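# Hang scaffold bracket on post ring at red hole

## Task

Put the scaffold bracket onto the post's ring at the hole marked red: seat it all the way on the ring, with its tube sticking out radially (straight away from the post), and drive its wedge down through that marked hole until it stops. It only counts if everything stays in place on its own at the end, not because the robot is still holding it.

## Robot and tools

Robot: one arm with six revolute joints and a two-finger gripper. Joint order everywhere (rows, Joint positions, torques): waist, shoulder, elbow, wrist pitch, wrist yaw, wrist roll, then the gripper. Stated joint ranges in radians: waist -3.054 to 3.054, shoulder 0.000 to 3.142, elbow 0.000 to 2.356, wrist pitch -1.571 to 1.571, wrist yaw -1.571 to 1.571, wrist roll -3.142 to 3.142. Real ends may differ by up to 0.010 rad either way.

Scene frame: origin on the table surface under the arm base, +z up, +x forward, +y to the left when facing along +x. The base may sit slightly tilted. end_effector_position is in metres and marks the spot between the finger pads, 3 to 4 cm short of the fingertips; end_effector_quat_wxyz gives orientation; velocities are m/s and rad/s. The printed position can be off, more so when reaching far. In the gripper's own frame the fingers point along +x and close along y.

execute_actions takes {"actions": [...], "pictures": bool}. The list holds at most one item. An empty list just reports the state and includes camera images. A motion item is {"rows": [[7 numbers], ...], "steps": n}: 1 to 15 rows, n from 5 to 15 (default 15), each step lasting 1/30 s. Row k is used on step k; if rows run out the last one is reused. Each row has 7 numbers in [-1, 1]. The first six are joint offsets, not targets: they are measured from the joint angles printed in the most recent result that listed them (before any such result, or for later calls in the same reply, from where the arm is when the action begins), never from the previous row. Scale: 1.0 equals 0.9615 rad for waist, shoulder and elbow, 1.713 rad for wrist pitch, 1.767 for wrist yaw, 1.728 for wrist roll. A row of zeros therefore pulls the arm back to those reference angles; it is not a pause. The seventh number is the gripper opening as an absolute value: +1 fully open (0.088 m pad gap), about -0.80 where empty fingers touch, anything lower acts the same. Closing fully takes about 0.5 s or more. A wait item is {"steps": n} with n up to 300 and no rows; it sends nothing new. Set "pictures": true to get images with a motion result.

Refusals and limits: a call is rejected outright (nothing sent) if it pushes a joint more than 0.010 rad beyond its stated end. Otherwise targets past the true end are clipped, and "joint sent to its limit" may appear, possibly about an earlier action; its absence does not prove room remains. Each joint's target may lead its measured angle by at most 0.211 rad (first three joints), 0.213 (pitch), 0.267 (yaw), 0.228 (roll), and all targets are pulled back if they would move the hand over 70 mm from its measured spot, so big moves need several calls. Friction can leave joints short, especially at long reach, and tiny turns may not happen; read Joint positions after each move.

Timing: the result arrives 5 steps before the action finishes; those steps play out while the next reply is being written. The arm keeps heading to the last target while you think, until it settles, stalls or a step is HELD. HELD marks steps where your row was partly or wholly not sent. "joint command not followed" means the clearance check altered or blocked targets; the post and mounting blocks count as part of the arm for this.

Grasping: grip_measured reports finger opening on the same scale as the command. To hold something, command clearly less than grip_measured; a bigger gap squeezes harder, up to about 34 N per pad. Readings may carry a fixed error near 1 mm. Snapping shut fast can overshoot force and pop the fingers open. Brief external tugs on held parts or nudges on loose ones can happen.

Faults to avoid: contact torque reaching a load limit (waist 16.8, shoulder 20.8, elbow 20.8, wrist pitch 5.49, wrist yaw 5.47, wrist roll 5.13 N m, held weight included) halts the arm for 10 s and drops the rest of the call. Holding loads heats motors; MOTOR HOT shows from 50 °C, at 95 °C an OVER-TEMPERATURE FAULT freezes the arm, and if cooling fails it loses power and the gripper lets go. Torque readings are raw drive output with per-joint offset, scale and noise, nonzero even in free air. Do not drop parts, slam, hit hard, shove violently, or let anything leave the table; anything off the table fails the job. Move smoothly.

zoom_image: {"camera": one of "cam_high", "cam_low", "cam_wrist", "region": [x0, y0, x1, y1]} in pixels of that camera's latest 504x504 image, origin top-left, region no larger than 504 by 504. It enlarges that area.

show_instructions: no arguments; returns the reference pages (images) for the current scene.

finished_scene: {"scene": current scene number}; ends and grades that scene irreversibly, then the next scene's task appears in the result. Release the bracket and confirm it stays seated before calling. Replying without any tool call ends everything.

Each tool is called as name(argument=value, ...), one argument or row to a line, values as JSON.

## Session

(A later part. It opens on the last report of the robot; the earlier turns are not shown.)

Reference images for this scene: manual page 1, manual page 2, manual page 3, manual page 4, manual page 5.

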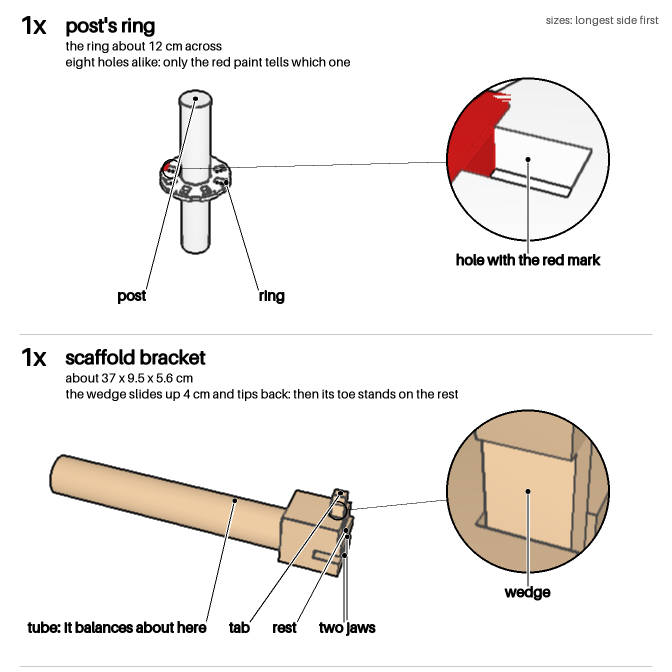

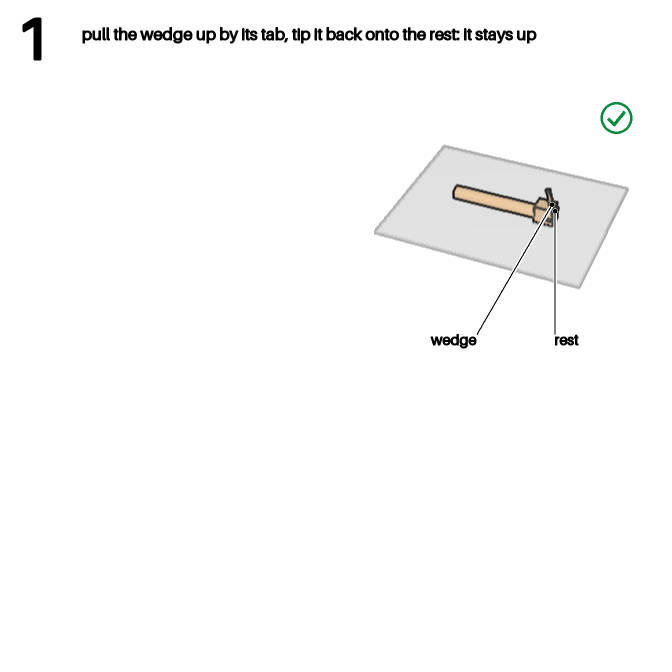

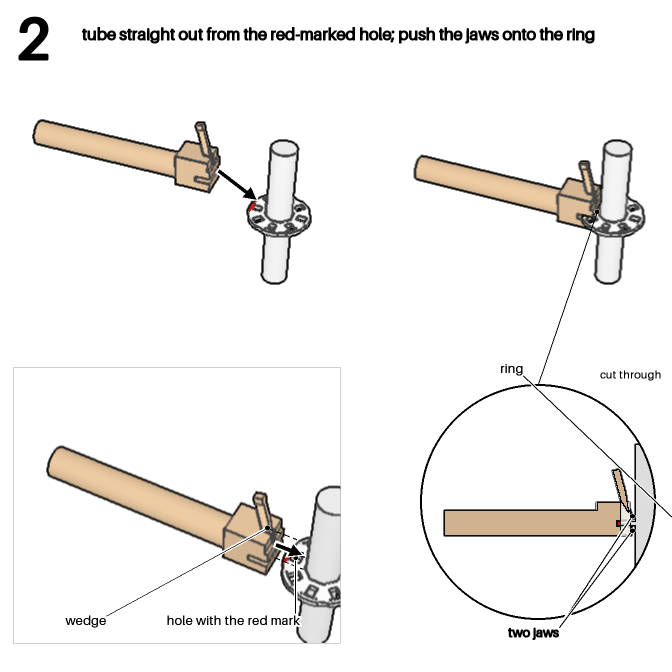

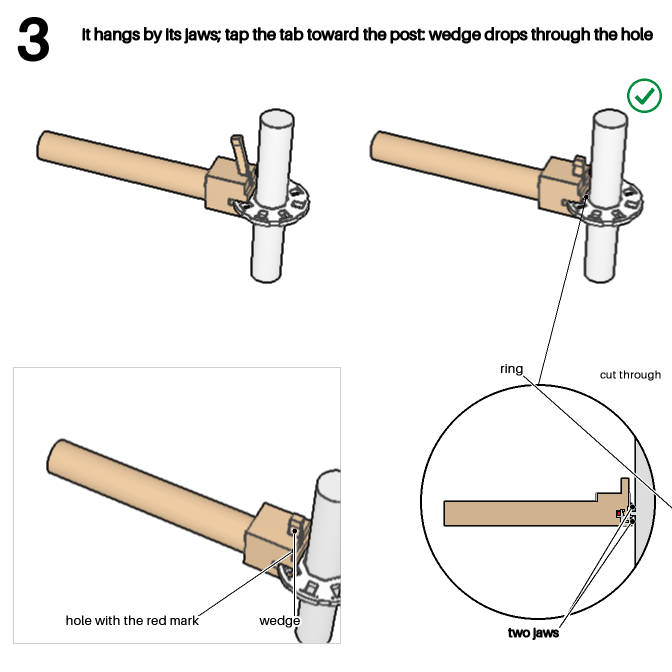

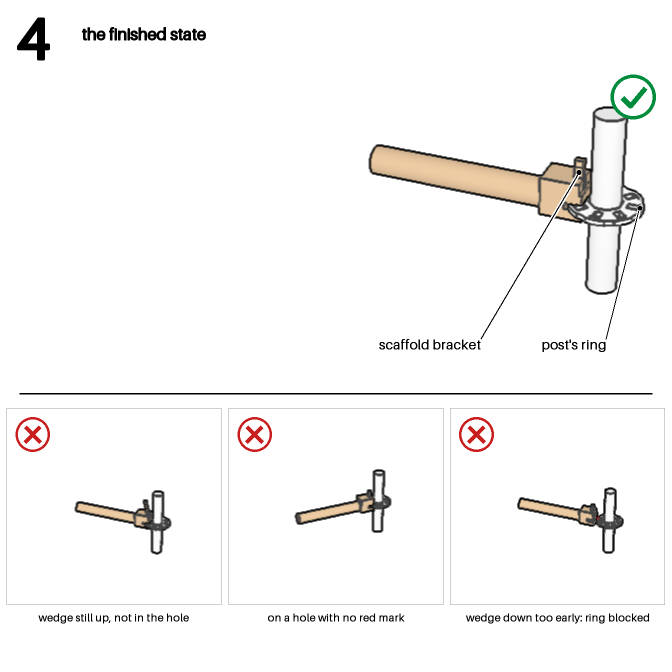

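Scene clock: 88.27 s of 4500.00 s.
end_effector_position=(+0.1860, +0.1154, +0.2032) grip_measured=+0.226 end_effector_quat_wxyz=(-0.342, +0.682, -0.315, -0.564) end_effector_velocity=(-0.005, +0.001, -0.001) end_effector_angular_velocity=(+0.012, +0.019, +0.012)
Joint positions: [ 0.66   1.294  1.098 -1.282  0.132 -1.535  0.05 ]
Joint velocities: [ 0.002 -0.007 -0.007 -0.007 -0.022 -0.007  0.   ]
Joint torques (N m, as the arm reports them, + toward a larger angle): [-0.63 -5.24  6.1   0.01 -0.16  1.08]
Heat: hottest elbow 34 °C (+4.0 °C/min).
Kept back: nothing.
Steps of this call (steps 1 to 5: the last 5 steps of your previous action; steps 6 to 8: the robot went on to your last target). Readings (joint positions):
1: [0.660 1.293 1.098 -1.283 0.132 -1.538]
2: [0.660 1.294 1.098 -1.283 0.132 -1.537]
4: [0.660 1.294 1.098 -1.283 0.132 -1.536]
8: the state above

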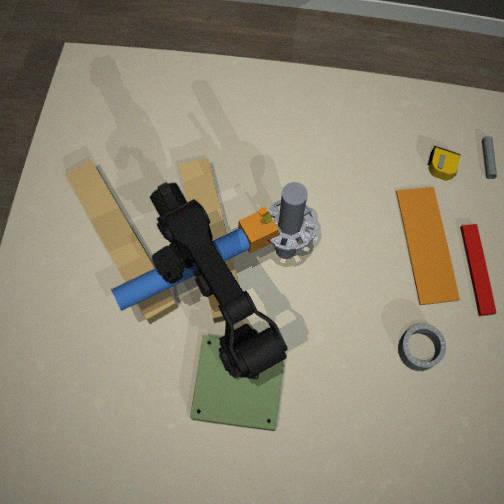

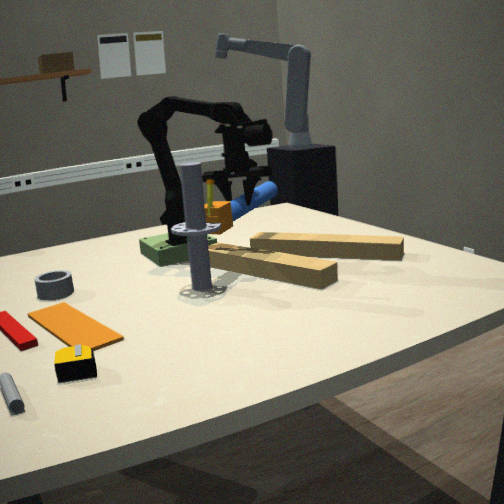

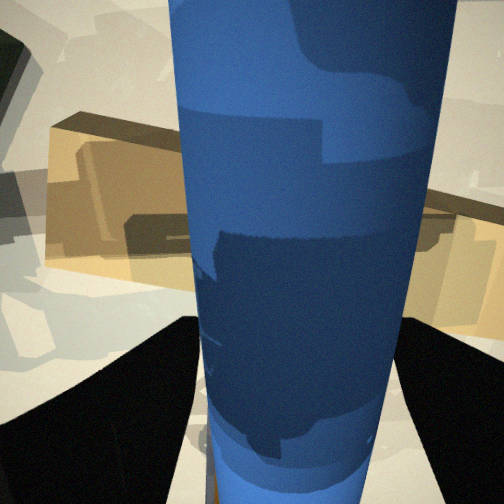

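execute_actions(
  actions=[
    {"rows":[[0,-0.008,0.015,0,0.003,-0.01,-1],[0,-0.008,0.015,0,0.003,-0.02,-1],[0,-0.008,0.015,0,0.003,-0.02,-0.5],[0,-0.008,0.015,0,0.003,-0.02,0],[0,-0.008,0.015,0,0.003,-0.02,0.2],[0,-0.008,0.015,0,0.003,-0.02,0.3],[0,-0.008,0.015,0,0.003,-0.02,0.4],[0,-0.008,0.015,0,0.003,-0.02,0.5]],"steps":15},
  ],
)

execute_actions(
  actions=[
    {"steps":10},
  ],
  pictures=true,
)

zoom_image(
  camera="cam_high",
  region=[80, 150, 340, 330],
)

zoom_image(
  camera="cam_low",
  region=[150, 150, 310, 270],
)

Scene clock: 89.67 s of 4500.00 s.
end_effector_position=(+0.1852, +0.1150, +0.2030) grip_measured=+0.227 end_effector_quat_wxyz=(-0.330, +0.687, -0.308, -0.570) end_effector_velocity=(-0.004, +0.000, -0.002) end_effector_angular_velocity=(+0.007, +0.024, +0.021)
Joint positions: [ 0.66   1.294  1.098 -1.286  0.131 -1.565  0.05 ]
Joint velocities: [-0.002 -0.002 -0.007 -0.007 -0.022 -0.022 -0.   ]
Joint torques (N m, as the arm reports them, + toward a larger angle): [-0.12 -5.08  6.01  0.91  0.23 -0.13]
Heat: hottest elbow 34 °C (+4.0 °C/min).
Steps of this call (steps 1 to 15: the robot went on to your last target; steps 16 to 32: nothing new was sent; steps 33 to 42: the first 10 steps of this action). Readings (joint positions):
33: [0.660 1.294 1.098 -1.282 0.132 -1.533]
34: [0.660 1.294 1.098 -1.282 0.132 -1.534]
36: [0.660 1.294 1.098 -1.286 0.131 -1.548]
40: [0.660 1.294 1.098 -1.286 0.131 -1.563]
42: the state above

Scene clock: 90.00 s of 4500.00 s.
end_effector_position=(+0.1868, +0.1156, +0.2060) grip_measured=+0.495 end_effector_quat_wxyz=(-0.333, +0.690, -0.304, -0.567) end_effector_velocity=(-0.002, +0.000, -0.001) end_effector_angular_velocity=(-0.003, +0.014, +0.010)
Joint positions: [ 0.66   1.29   1.106 -1.284  0.134 -1.567  0.063]
Joint velocities: [ 0.002  0.002 -0.002 -0.007 -0.007 -0.007  0.002]
Joint torques (N m, as the arm reports them, + toward a larger angle): [-0.05 -4.67  5.35  0.82  0.11 -0.06]
Heat: hottest elbow 34 °C (+4.0 °C/min).
Kept back: nothing.
Steps of this call (steps 1 to 5: the last 5 steps of your previous action; steps 6 to 10: the robot went on to your last target). Readings (joint positions):
1: [0.660 1.294 1.098 -1.286 0.131 -1.566]
2: [0.660 1.294 1.098 -1.286 0.132 -1.566]
4: [0.660 1.292 1.103 -1.285 0.134 -1.567]
8: [0.660 1.290 1.106 -1.284 0.134 -1.567]
10: the state above

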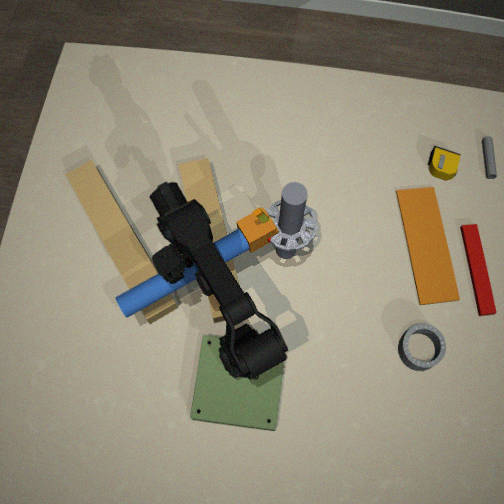

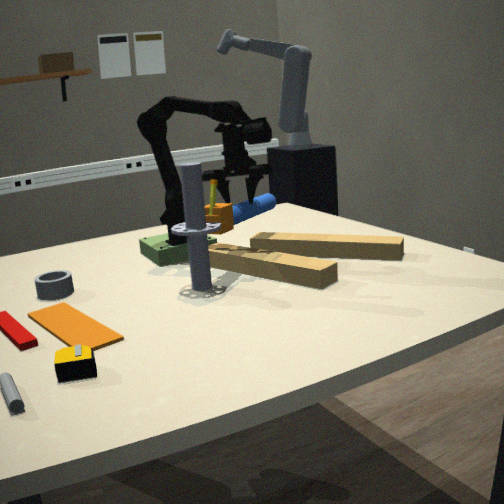

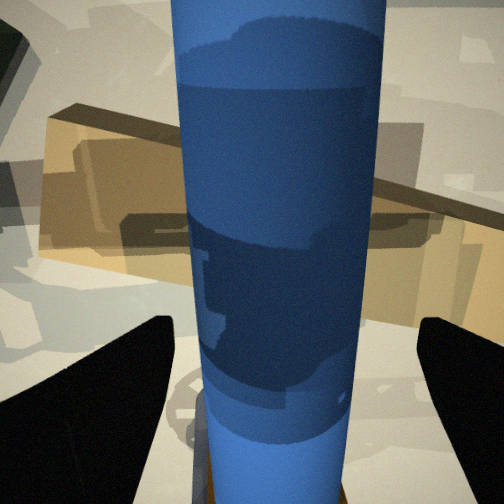

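Region (80, 150, 340, 330) of cam_high's 504x504 image, scaled by 1.938, with more detail than that image has; it fills the top 349 rows of this view, and the rest is white.

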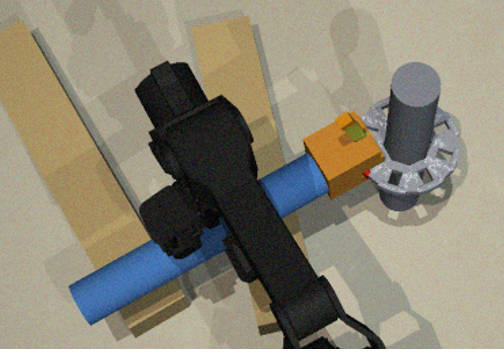

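Region (150, 150, 310, 270) of cam_low's 504x504 image, scaled by 3.150, with more detail than that image has; it fills the top 378 rows of this view, and the rest is white.

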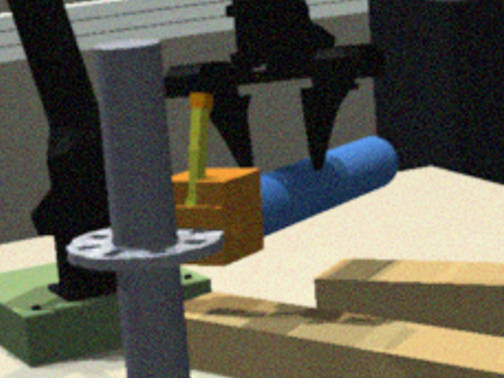

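execute_actions(
  actions=[
    {"rows":[[0,0,-0.016,0.009,0,0,0.5],[0,0,-0.032,0.018,0,0,0.5],[0,0,-0.048,0.027,0,0,0.5]],"steps":12},
  ],
)

execute_actions(
  actions=[
    {"steps":6},
  ],
  pictures=true,
)

zoom_image(
  camera="cam_low",
  region=[150, 150, 310, 270],
)

Scene clock: 90.80 s of 4500.00 s.
end_effector_position=(+0.1875, +0.1161, +0.1975) grip_measured=+0.500 end_effector_quat_wxyz=(-0.334, +0.690, -0.303, -0.566) end_effector_velocity=(-0.010, -0.004, -0.025) end_effector_angular_velocity=(-0.017, +0.058, +0.007)
Joint positions: [ 0.66   1.29   1.072 -1.249  0.134 -1.567  0.063]
Joint velocities: [-0.002  0.002 -0.09   0.037 -0.022 -0.007  0.   ]
Joint torques (N m, as the arm reports them, + toward a larger angle): [-0.09 -4.2   4.25  1.02 -0.02 -0.02]
Heat: hottest elbow 34 °C (+4.0 °C/min).
Steps of this call (steps 1 to 15: the robot went on to your last target; steps 16 to 17: nothing new was sent; steps 18 to 24: the first 7 steps of this action). Readings (joint positions):
18: [0.660 1.290 1.106 -1.283 0.134 -1.567]
19: [0.660 1.290 1.103 -1.276 0.134 -1.567]
21: [0.660 1.290 1.090 -1.256 0.134 -1.567]
24: the state above

Scene clock: 91.00 s of 4500.00 s.
end_effector_position=(+0.1881, +0.1166, +0.1968) grip_measured=+0.500 end_effector_quat_wxyz=(-0.335, +0.690, -0.302, -0.566) end_effector_velocity=(-0.000, +0.001, -0.002) end_effector_angular_velocity=(+0.003, +0.007, +0.006)
Joint positions: [ 0.66   1.29   1.069 -1.242  0.134 -1.567  0.063]
Joint velocities: [-0.002  0.002 -0.007  0.007 -0.007 -0.007 -0.   ]
Joint torques (N m, as the arm reports them, + toward a larger angle): [-0.03 -4.22  3.97  0.89 -0.03 -0.01]
Heat: hottest elbow 34 °C (+4.0 °C/min).
Kept back: nothing.
Steps of this call (steps 1 to 5: the last 5 steps of your previous action; step 6: the robot went on to your last target). Readings (joint positions):
1: [0.660 1.290 1.070 -1.246 0.134 -1.567]
2: [0.660 1.290 1.069 -1.244 0.134 -1.567]
4: [0.660 1.290 1.069 -1.242 0.134 -1.567]
6: the state above

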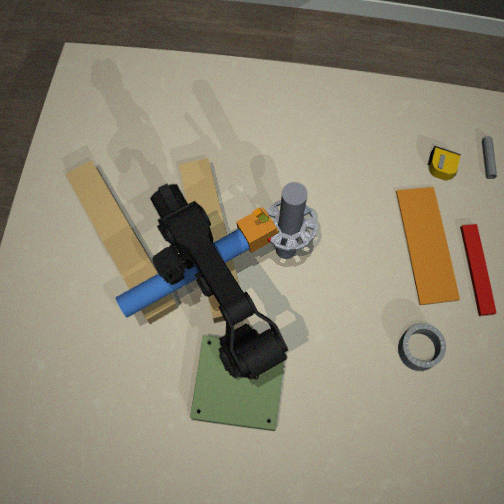

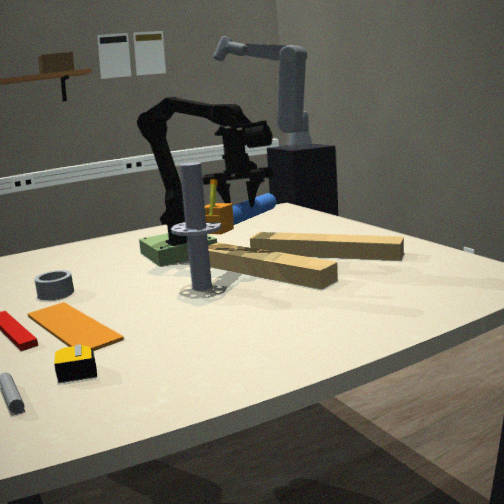

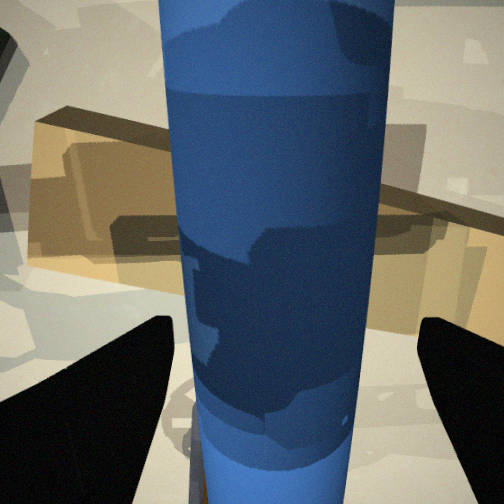

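Region (150, 150, 310, 270) of cam_low's 504x504 image, scaled by 3.150, with more detail than that image has; it fills the top 378 rows of this view, and the rest is white.

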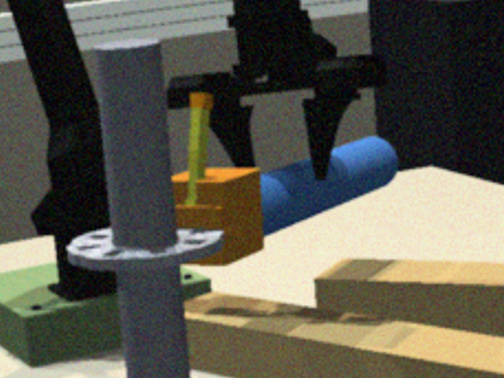

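execute_actions(
  actions=[
    {"rows":[[0,0,-0.015,0.008,0,0,0.5],[0,0,-0.03,0.016,0,0,0.5],[0,0,-0.043,0.024,0,0,0.5]],"steps":12},
  ],
)

execute_actions(
  actions=[
    {"steps":6},
  ],
  pictures=true,
)

zoom_image(
  camera="cam_low",
  region=[150, 150, 310, 270],
)

Scene clock: 91.53 s of 4500.00 s.
end_effector_position=(+0.1885, +0.1168, +0.1892) grip_measured=+0.500 end_effector_quat_wxyz=(-0.335, +0.691, -0.302, -0.565) end_effector_velocity=(-0.003, -0.001, -0.018) end_effector_angular_velocity=(-0.006, +0.018, +0.006)
Joint positions: [ 0.66   1.29   1.039 -1.21   0.134 -1.567  0.063]
Joint velocities: [-0.002  0.002 -0.066  0.051 -0.007 -0.007  0.   ]
Joint torques (N m, as the arm reports them, + toward a larger angle): [-0.08 -4.19  4.14  1.04 -0.06  0.  ]
Heat: hottest elbow 34 °C (+3.0 °C/min).
Steps of this call (steps 1 to 9: the robot went on to your last target; steps 10 to 16: the first 7 steps of this action). Readings (joint positions):
10: [0.660 1.290 1.068 -1.239 0.134 -1.567]
11: [0.660 1.290 1.064 -1.233 0.134 -1.567]
13: [0.660 1.290 1.053 -1.217 0.134 -1.567]
16: the state above

Scene clock: 91.73 s of 4500.00 s.
end_effector_position=(+0.1892, +0.1173, +0.1888) grip_measured=+0.500 end_effector_quat_wxyz=(-0.337, +0.691, -0.300, -0.565) end_effector_velocity=(+0.000, +0.001, -0.000) end_effector_angular_velocity=(+0.009, -0.001, +0.006)
Joint positions: [ 0.66   1.29   1.037 -1.204  0.134 -1.567  0.063]
Joint velocities: [-0.002 -0.002 -0.002  0.007 -0.007 -0.007 -0.   ]
Joint torques (N m, as the arm reports them, + toward a larger angle): [-0.02 -4.24  3.91  0.9  -0.02  0.  ]
Heat: hottest elbow 34 °C (+3.0 °C/min).
Kept back: nothing.
Steps of this call (steps 1 to 5: the last 5 steps of your previous action; step 6: the robot went on to your last target). Readings (joint positions):
1: [0.660 1.290 1.037 -1.208 0.134 -1.567]
2: [0.660 1.290 1.037 -1.206 0.134 -1.567]
4: [0.660 1.290 1.037 -1.205 0.134 -1.567]
6: the state above

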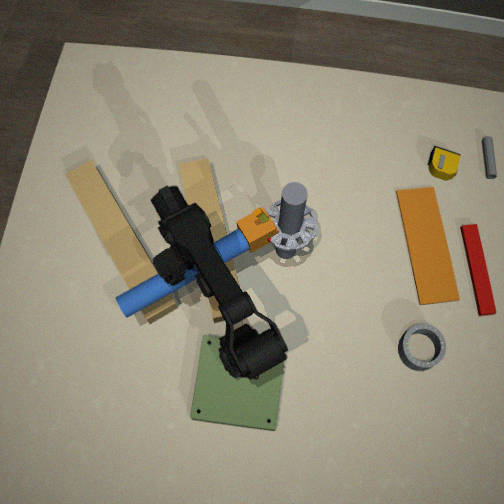

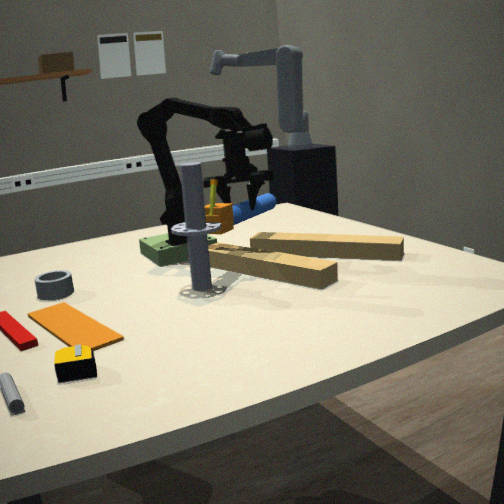

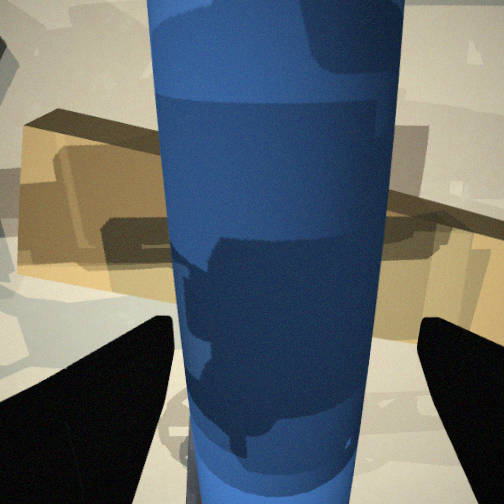

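Region (150, 150, 310, 270) of cam_low's 504x504 image, scaled by 3.150, with more detail than that image has; it fills the top 378 rows of this view, and the rest is white.

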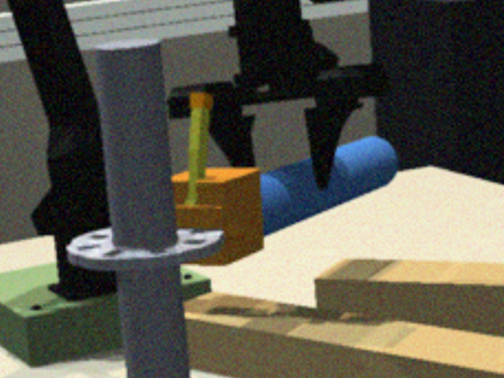

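execute_actions(
  actions=[
    {"rows":[[0,0,0.01,0,0,0,0.3],[0,0,0.01,0,0,0,0.2],[0,0,0.01,0,0,0,0],[0,0,0.01,0,0,0,-0.5],[0,0,0.01,0,0,0,-1],[0,0,0.01,0,0,0,-1],[0,0,0.01,0,0,0,-1],[0,0,0.01,0,0,0,-1],[0,0,0.02,-0.006,0,0,-1],[0,0,0.03,-0.012,0,0,-1],[0,0,0.04,-0.016,0,0,-1],[0,0,0.048,-0.016,0,0,-1]],"steps":15},
  ],
)

execute_actions(
  actions=[
    {"steps":8},
  ],
  pictures=true,
)

zoom_image(
  camera="cam_high",
  region=[230, 200, 290, 260],
)

zoom_image(
  camera="cam_low",
  region=[150, 150, 310, 270],
)

Scene clock: 92.50 s of 4500.00 s.
end_effector_position=(+0.1871, +0.1159, +0.1888) grip_measured=+0.212 end_effector_quat_wxyz=(-0.334, +0.689, -0.305, -0.567) end_effector_velocity=(+0.004, +0.003, +0.010) end_effector_angular_velocity=(+0.024, -0.021, +0.006)
Joint positions: [ 0.66   1.29   1.038 -1.217  0.134 -1.565  0.049]
Joint velocities: [-0.002 -0.007  0.032 -0.007 -0.007 -0.007 -0.   ]
Joint torques (N m, as the arm reports them, + toward a larger angle): [-0.04 -4.22  6.84  0.96 -0.03 -0.09]
Heat: hottest elbow 34 °C (+3.0 °C/min).
Steps of this call (steps 1 to 13: the robot went on to your last target; steps 14 to 23: the first 10 steps of this action). Readings (joint positions):
14: [0.660 1.290 1.037 -1.204 0.134 -1.567]
15: [0.660 1.290 1.037 -1.206 0.134 -1.567]
17: [0.660 1.290 1.037 -1.217 0.134 -1.567]
21: [0.660 1.290 1.037 -1.217 0.134 -1.565]
23: the state above

Scene clock: 92.77 s of 4500.00 s.
end_effector_position=(+0.1882, +0.1178, +0.1931) grip_measured=+0.211 end_effector_quat_wxyz=(-0.336, +0.688, -0.303, -0.568) end_effector_velocity=(-0.003, +0.000, +0.003) end_effector_angular_velocity=(+0.000, +0.010, +0.010)
Joint positions: [ 0.66   1.295  1.059 -1.229  0.128 -1.565  0.049]
Joint velocities: [ 0.002 -0.002  0.012 -0.022 -0.007 -0.007 -0.   ]
Joint torques (N m, as the arm reports them, + toward a larger angle): [-0.07 -4.84  6.75  0.6   0.24 -0.09]
Heat: hottest elbow 34 °C (+3.0 °C/min).
Kept back: nothing.
Steps of this call (steps 1 to 5: the last 5 steps of your previous action; steps 6 to 8: the robot went on to your last target). Readings (joint positions):
1: [0.660 1.291 1.040 -1.219 0.133 -1.565]
2: [0.660 1.293 1.043 -1.222 0.131 -1.565]
4: [0.660 1.295 1.051 -1.226 0.128 -1.565]
8: the state above

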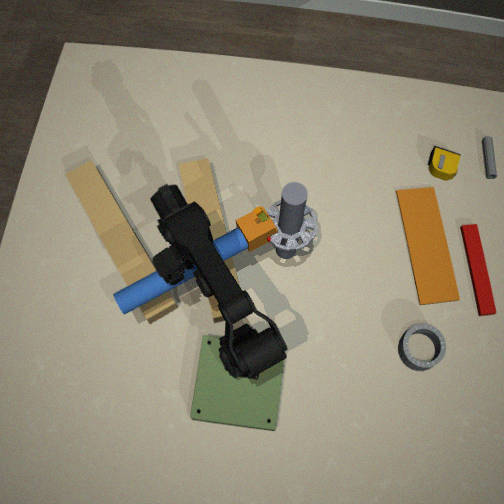

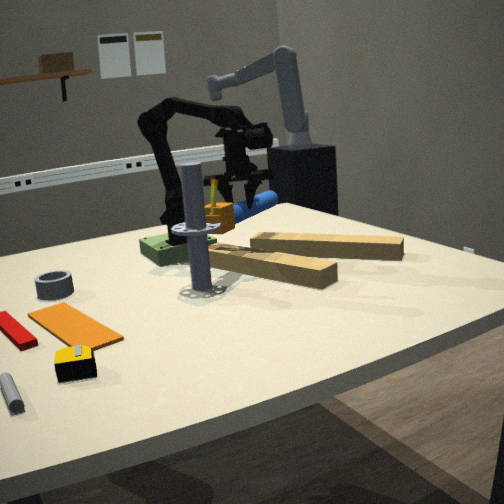

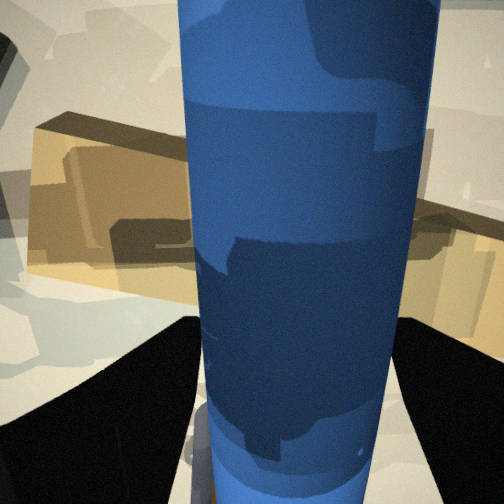

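Region (230, 200, 290, 260) of cam_high's 504x504 image, scaled by 8.400, with more detail than that image has.

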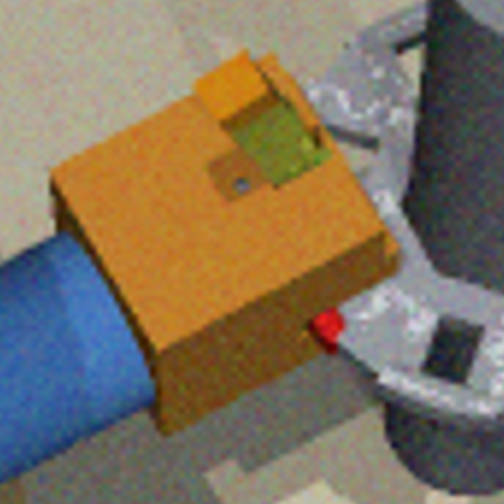

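Region (150, 150, 310, 270) of cam_low's 504x504 image, scaled by 3.150, with more detail than that image has; it fills the top 378 rows of this view, and the rest is white.

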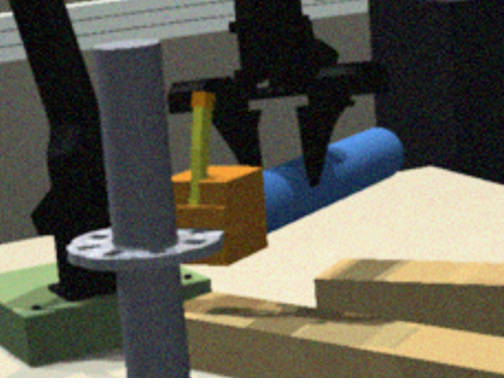

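execute_actions(
  actions=[
    {"rows":[[0,-0.006,0.015,0,0.004,0,-1],[0,-0.012,0.01,-0.0005,0.004,0,-1],[0,-0.018,0.005,-0.001,0.004,0,-1],[0,-0.024,0,-0.0015,0.004,0,-1],[0,-0.03,-0.005,-0.002,0.004,0,-1],[0,-0.036,-0.01,-0.0025,0.004,0,-1],[0,-0.042,-0.015,-0.003,0.004,0,-1],[0,-0.048,-0.02,-0.0035,0.004,0,-1],[0,-0.054,-0.025,-0.004,0.004,0,-1],[0,-0.06,-0.03,-0.0045,0.004,0,-1],[0,-0.066,-0.035,-0.005,0.004,0,-1]],"steps":15},
  ],
)

execute_actions(
  actions=[
    {"steps":8},
  ],
  pictures=true,
)

zoom_image(
  camera="cam_high",
  region=[230, 200, 290, 260],
)

Scene clock: 93.43 s of 4500.00 s.
end_effector_position=(+0.1831, +0.1137, +0.1927) grip_measured=+0.211 end_effector_quat_wxyz=(-0.336, +0.689, -0.301, -0.567) end_effector_velocity=(-0.039, -0.028, -0.004) end_effector_angular_velocity=(-0.002, +0.011, +0.020)
Joint positions: [ 0.66   1.266  1.037 -1.233  0.129 -1.567  0.049]
Joint velocities: [-0.002 -0.183 -0.139 -0.051 -0.007 -0.022 -0.   ]
Joint torques (N m, as the arm reports them, + toward a larger angle): [-0.12 -5.78  5.1   0.54  0.21  0.09]
Heat: hottest elbow 34 °C (+3.0 °C/min).
Steps of this call (steps 1 to 10: the robot went on to your last target; steps 11 to 20: the first 10 steps of this action). Readings (joint positions):
11: [0.660 1.295 1.060 -1.231 0.128 -1.565]
12: [0.660 1.295 1.060 -1.231 0.128 -1.565]
14: [0.660 1.295 1.059 -1.231 0.128 -1.565]
18: [0.660 1.278 1.046 -1.231 0.129 -1.567]
20: the state above

Scene clock: 93.70 s of 4500.00 s.
end_effector_position=(+0.1792, +0.1106, +0.1923) grip_measured=+0.211 end_effector_quat_wxyz=(-0.336, +0.689, -0.301, -0.567) end_effector_velocity=(-0.002, -0.003, -0.001) end_effector_angular_velocity=(-0.011, +0.002, +0.004)
Joint positions: [ 0.661  1.247  1.022 -1.238  0.131 -1.567  0.049]
Joint velocities: [-0.002 -0.007 -0.007 -0.007  0.007 -0.007  0.   ]
Joint torques (N m, as the arm reports them, + toward a larger angle): [-0.09 -5.51  5.1   0.65  0.15  0.05]
Heat: hottest elbow 34 °C (+3.0 °C/min).
Kept back: nothing.
Steps of this call (steps 1 to 5: the last 5 steps of your previous action; steps 6 to 8: the robot went on to your last target). Readings (joint positions):
1: [0.661 1.261 1.032 -1.234 0.130 -1.568]
2: [0.661 1.255 1.028 -1.235 0.130 -1.567]
4: [0.661 1.249 1.024 -1.238 0.130 -1.567]
8: the state above

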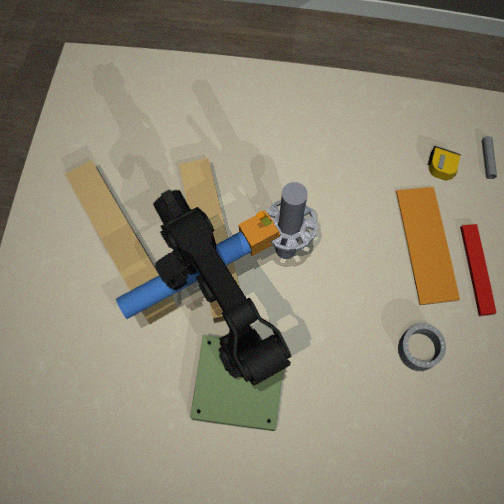

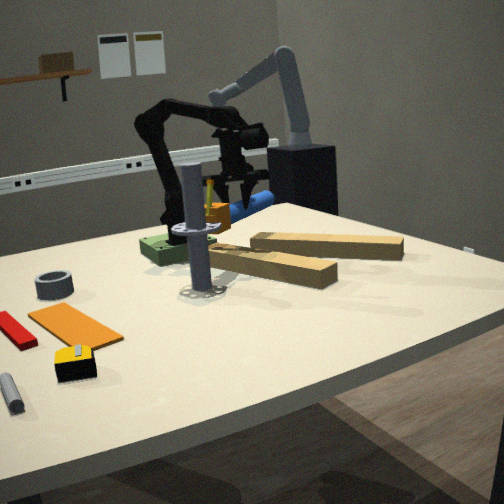

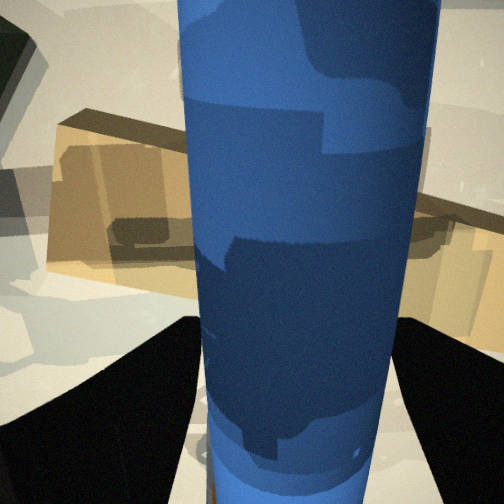

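Region (230, 200, 290, 260) of cam_high's 504x504 image, scaled by 8.400, with more detail than that image has.

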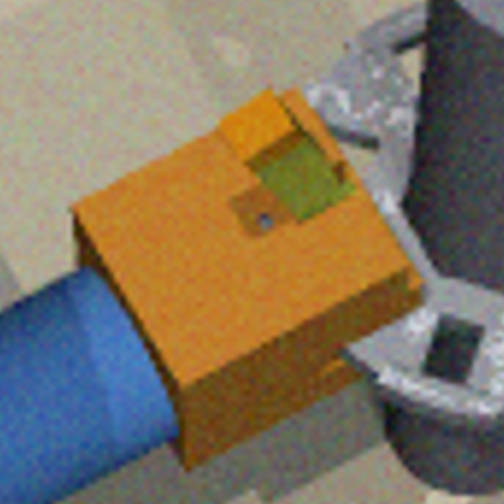

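execute_actions(
  actions=[
    {"rows":[[0,-0.006,0.015,0,0.003,0.008,-1],[0,-0.006,0.015,0,0.003,0.016,-1],[0,-0.006,0.015,0,0.003,0.024,-1],[0,-0.006,0.015,0,0.003,0.032,-1],[0,-0.006,0.015,0,0.003,0.04,-1],[0,-0.006,0.015,0,0.003,0.048,-1]],"steps":12},
  ],
)

execute_actions(
  actions=[
    {"steps":8},
  ],
  pictures=true,
)

zoom_image(
  camera="cam_high",
  region=[200, 170, 340, 280],
)

Scene clock: 94.23 s of 4500.00 s.
end_effector_position=(+0.1794, +0.1104, +0.1925) grip_measured=+0.211 end_effector_quat_wxyz=(-0.356, +0.680, -0.318, -0.556) end_effector_velocity=(-0.005, -0.003, -0.001) end_effector_angular_velocity=(+0.033, +0.014, -0.225)
Joint positions: [ 0.662  1.246  1.022 -1.238  0.134 -1.507  0.049]
Joint velocities: [-0.002 -0.002 -0.002 -0.022 -0.007  0.227 -0.   ]
Joint torques (N m, as the arm reports them, + toward a larger angle): [-0.1  -4.44  6.1   0.69  0.05  0.08]
Heat: hottest elbow 34 °C (+3.0 °C/min).
Steps of this call (steps 1 to 9: the robot went on to your last target; steps 10 to 16: the first 7 steps of this action). Readings (joint positions):
10: [0.661 1.246 1.022 -1.238 0.131 -1.566]
11: [0.661 1.246 1.022 -1.238 0.132 -1.560]
13: [0.661 1.246 1.022 -1.238 0.133 -1.541]
16: the state above

Scene clock: 94.50 s of 4500.00 s.
end_effector_position=(+0.1795, +0.1103, +0.1925) grip_measured=+0.211 end_effector_quat_wxyz=(-0.361, +0.677, -0.323, -0.553) end_effector_velocity=(-0.002, -0.001, -0.001) end_effector_angular_velocity=(-0.002, +0.011, +0.020)
Joint positions: [ 0.662  1.246  1.022 -1.238  0.135 -1.49   0.049]
Joint velocities: [-0.002 -0.002 -0.002 -0.007 -0.007 -0.022 -0.   ]
Joint torques (N m, as the arm reports them, + toward a larger angle): [-0.2  -4.43  6.07  0.69  0.05  0.16]
Heat: hottest elbow 34 °C (+3.0 °C/min).
Kept back: nothing.
Steps of this call (steps 1 to 5: the last 5 steps of your previous action; steps 6 to 8: the robot went on to your last target). Readings (joint positions):
1: [0.662 1.246 1.022 -1.238 0.134 -1.501]
2: [0.662 1.246 1.022 -1.238 0.134 -1.496]
4: [0.662 1.246 1.022 -1.238 0.135 -1.491]
8: the state above

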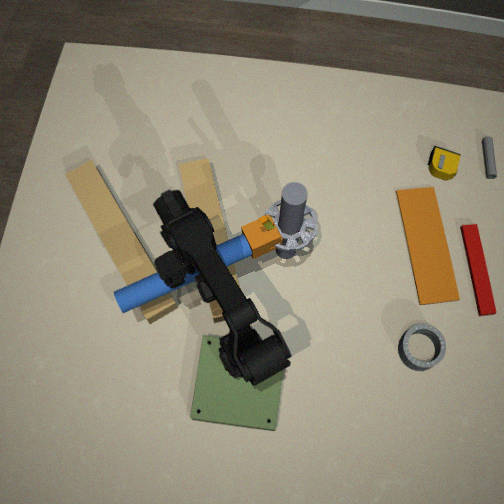

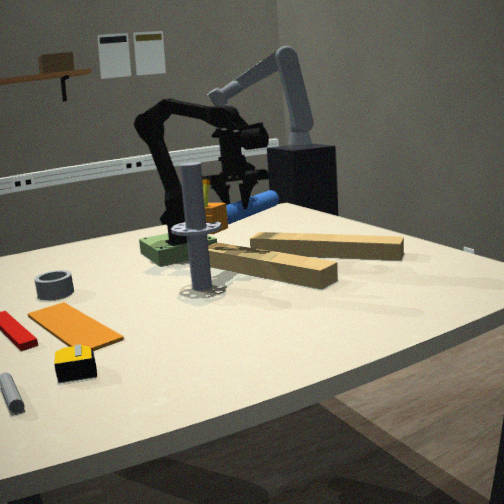

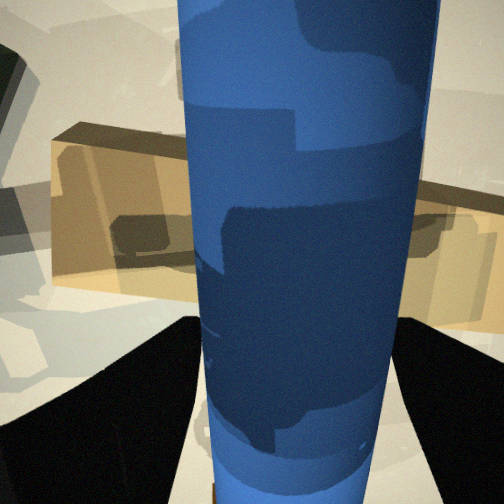

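Region (200, 170, 340, 280) of cam_high's 504x504 image, scaled by 3.600, with more detail than that image has; it fills the top 396 rows of this view, and the rest is white.

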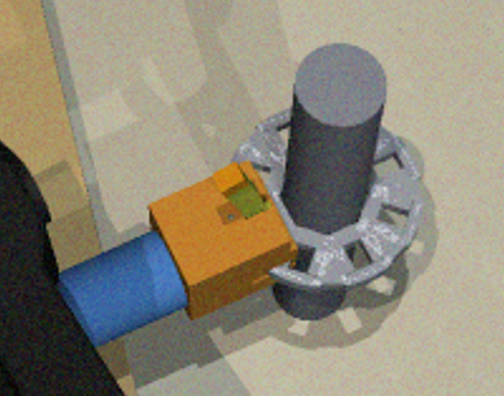

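execute_actions(
  actions=[
    {"rows":[[-0.01,-0.006,0.015,0,0.004,-0.006,-1],[-0.02,-0.006,0.015,0,0.005,-0.011,-1],[-0.03,-0.006,0.015,0,0.006,-0.017,-1],[-0.04,-0.006,0.015,0,0.007,-0.022,-1],[-0.05,-0.006,0.015,0,0.008,-0.028,-1],[-0.06,-0.006,0.015,0,0.009,-0.033,-1]],"steps":15},
  ],
  pictures=true,
)

zoom_image(
  camera="cam_high",
  region=[200, 170, 340, 280],
)

Scene clock: 98.43 s of 4500.00 s.
end_effector_position=(+0.1804, +0.1066, +0.1920) grip_measured=+0.210 end_effector_quat_wxyz=(-0.358, +0.673, -0.319, -0.563) end_effector_velocity=(-0.008, -0.006, -0.003) end_effector_angular_velocity=(+0.000, +0.056, +0.013)
Joint positions: [ 0.63   1.246  1.022 -1.241  0.113 -1.534  0.049]
Joint velocities: [-0.027 -0.002 -0.007 -0.037 -0.037 -0.037 -0.   ]
Joint torques (N m, as the arm reports them, + toward a larger angle): [-2.4  -4.57  6.08  0.99  1.59 -0.28]
Heat: hottest elbow 34 °C (+3.0 °C/min).
Steps of this call (steps 1 to 30: the robot went on to your last target; steps 31 to 108: nothing new was sent; steps 109 to 118: the first 10 steps of this action). Readings (joint positions):
109: [0.662 1.246 1.022 -1.238 0.135 -1.489]
110: [0.659 1.246 1.022 -1.238 0.134 -1.492]
112: [0.648 1.246 1.022 -1.238 0.134 -1.507]
116: [0.631 1.246 1.022 -1.241 0.115 -1.530]
118: the state above

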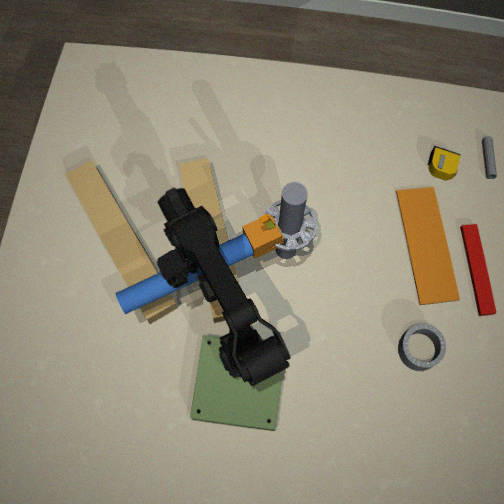

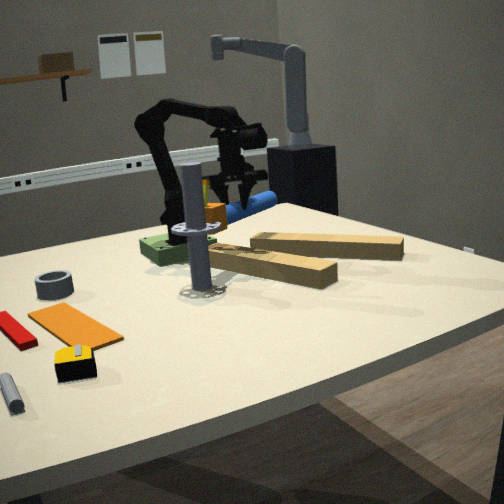

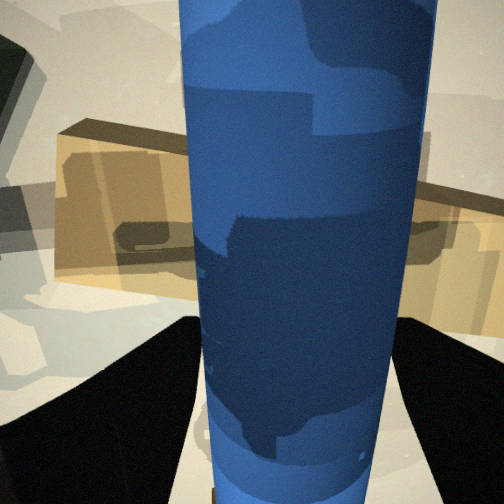

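Region (200, 170, 340, 280) of cam_high's 504x504 image, scaled by 3.600, with more detail than that image has; it fills the top 396 rows of this view, and the rest is white.

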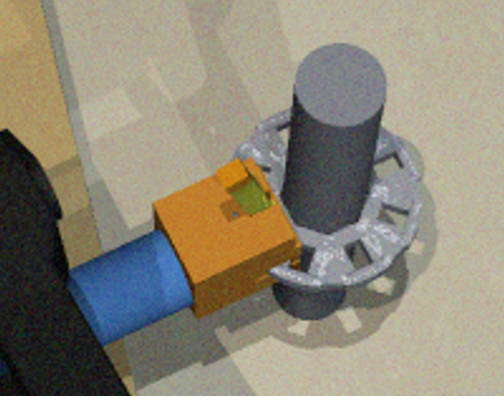

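execute_actions(
  actions=[
    {"rows":[[0.012,0,0.015,0,0.01,0.006,-1],[0.012,0,0.015,0,0.01,0.006,-1],[0.012,0,0.015,0,0.01,0.006,-1],[0.012,0,0.015,0,0.01,0.006,0],[0.012,0,0.015,0,0.01,0.006,0.4],[0.012,0,0.015,0,0.01,0.006,0.8]],"steps":15},
  ],
)

execute_actions(
  actions=[
    {"rows":[[0,0,0.06,-0.03,-0.02,0,0.8],[0,0,0.12,-0.065,-0.04,0,0.8],[0,0,0.18,-0.1,-0.06,0,0.8],[0,0,0.24,-0.135,-0.07,0,0.8],[0,0,0.3,-0.165,-0.075,0,0.8]],"steps":15},
  ],
)

execute_actions(
  actions=[
    {"steps":10},
  ],
  pictures=true,
)

zoom_image(
  camera="cam_high",
  region=[140, 150, 340, 310],
)

zoom_image(
  camera="cam_low",
  region=[150, 120, 310, 260],
)

Scene clock: 99.10 s of 4500.00 s.
end_effector_position=(+0.1803, +0.1070, +0.1913) grip_measured=+0.210 end_effector_quat_wxyz=(-0.355, +0.675, -0.322, -0.561) end_effector_velocity=(-0.001, -0.000, +0.001) end_effector_angular_velocity=(-0.006, -0.003, -0.001)
Joint positions: [ 0.638  1.25   1.022 -1.242  0.122 -1.526  0.049]
Joint velocities: [ 0.007 -0.002  0.002 -0.007  0.007  0.007 -0.   ]
Joint torques (N m, as the arm reports them, + toward a larger angle): [ 0.23 -4.39  6.07  0.73  0.37  0.05]
Heat: hottest elbow 34 °C (+2.0 °C/min).
Steps of this call (steps 1 to 5: the last 5 steps of your previous action; steps 6 to 10: the robot went on to your last target; steps 11 to 20: the first 10 steps of this action). Readings (joint positions):
11: [0.629 1.246 1.022 -1.242 0.112 -1.537]
12: [0.632 1.247 1.022 -1.242 0.116 -1.535]
14: [0.636 1.249 1.022 -1.242 0.120 -1.531]
18: [0.637 1.250 1.022 -1.242 0.122 -1.527]
20: the state above

Scene clock: 99.60 s of 4500.00 s.
end_effector_position=(+0.1630, +0.1167, +0.2617) grip_measured=+0.799 end_effector_quat_wxyz=(-0.380, +0.644, -0.294, -0.596) end_effector_velocity=(-0.031, -0.008, +0.026) end_effector_angular_velocity=(+0.011, +0.119, +0.016)
Joint positions: [ 0.638  1.242  1.303 -1.505  0.005 -1.525  0.078]
Joint velocities: [-0.002 -0.002  0.12  -0.212 -0.081 -0.007  0.001]
Joint torques (N m, as the arm reports them, + toward a larger angle): [-0.07 -2.75  4.68  0.6  -0.25  0.  ]
Heat: hottest elbow 34 °C (+2.0 °C/min).
Steps of this call (steps 1 to 5: the last 5 steps of your previous action; steps 6 to 15: the first 10 steps of this action, its rows measured from where the robot was after step 5). Readings (joint positions):
5: [0.638 1.249 1.027 -1.242 0.128 -1.525]
6: [0.638 1.249 1.035 -1.250 0.124 -1.525]
7: [0.638 1.251 1.055 -1.278 0.108 -1.525]
9: [0.638 1.255 1.127 -1.362 0.061 -1.525]
13: [0.638 1.245 1.283 -1.480 0.012 -1.525]
15: the state above

Scene clock: 99.93 s of 4500.00 s.
end_effector_position=(+0.1602, +0.1159, +0.2621) grip_measured=+0.800 end_effector_quat_wxyz=(-0.376, +0.640, -0.297, -0.600) end_effector_velocity=(-0.005, -0.003, -0.001) end_effector_angular_velocity=(-0.008, +0.022, +0.006)
Joint positions: [ 0.638  1.244  1.307 -1.521 -0.002 -1.525  0.078]
Joint velocities: [-0.002 -0.002 -0.002 -0.022 -0.007 -0.007 -0.   ]
Joint torques (N m, as the arm reports them, + toward a larger angle): [-0.14 -3.04  5.28  0.49 -0.27 -0.01]
Heat: hottest elbow 34 °C (+2.0 °C/min).
Kept back: nothing.
Steps of this call (steps 1 to 5: the last 5 steps of your previous action; steps 6 to 10: the robot went on to your last target). Readings (joint positions):
1: [0.638 1.242 1.304 -1.510 0.003 -1.525]
2: [0.638 1.243 1.305 -1.513 0.001 -1.525]
4: [0.638 1.244 1.305 -1.518 -0.000 -1.525]
8: [0.638 1.244 1.307 -1.521 -0.001 -1.525]
10: the state above

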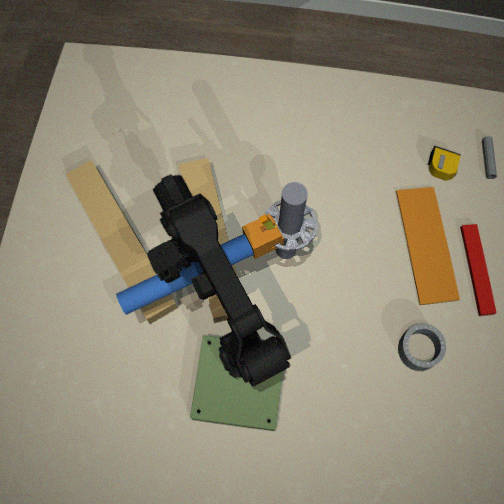

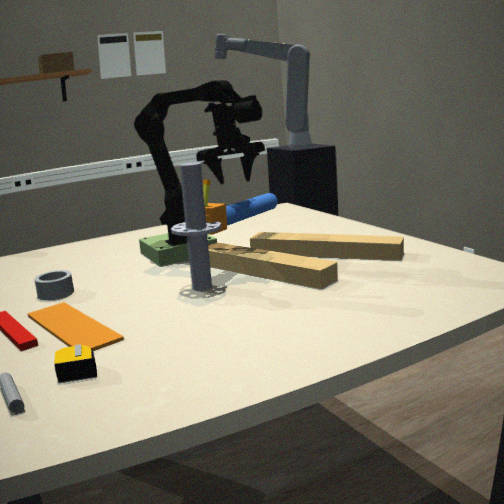

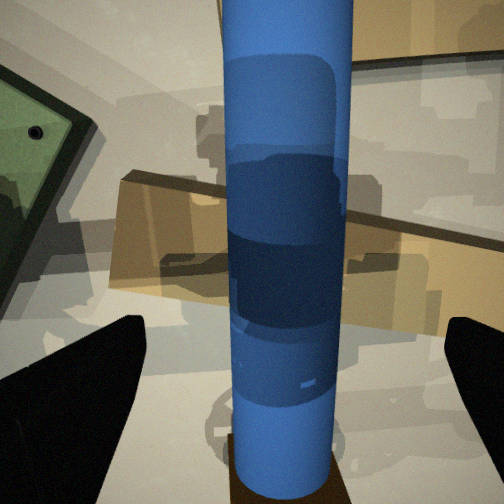

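Region (140, 150, 340, 310) of cam_high's 504x504 image, scaled by 2.520, with more detail than that image has; it fills the top 403 rows of this view, and the rest is white.

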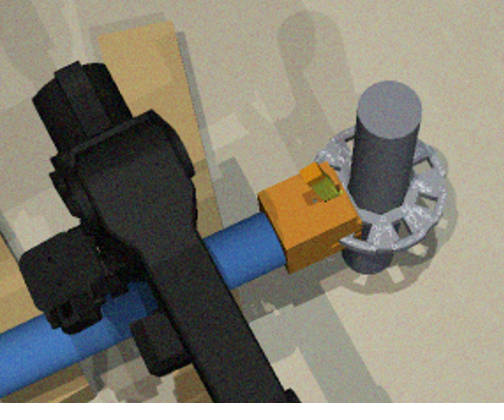

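Region (150, 120, 310, 260) of cam_low's 504x504 image, scaled by 3.150, with more detail than that image has; it fills the top 441 rows of this view, and the rest is white.

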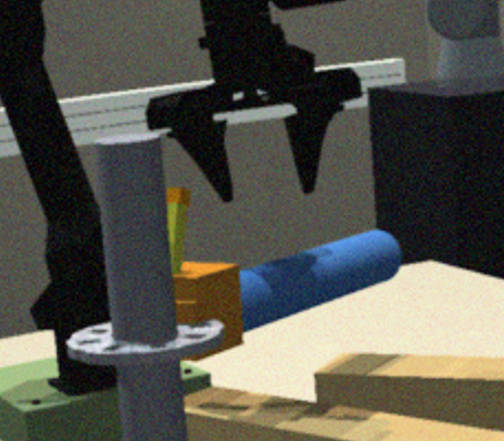

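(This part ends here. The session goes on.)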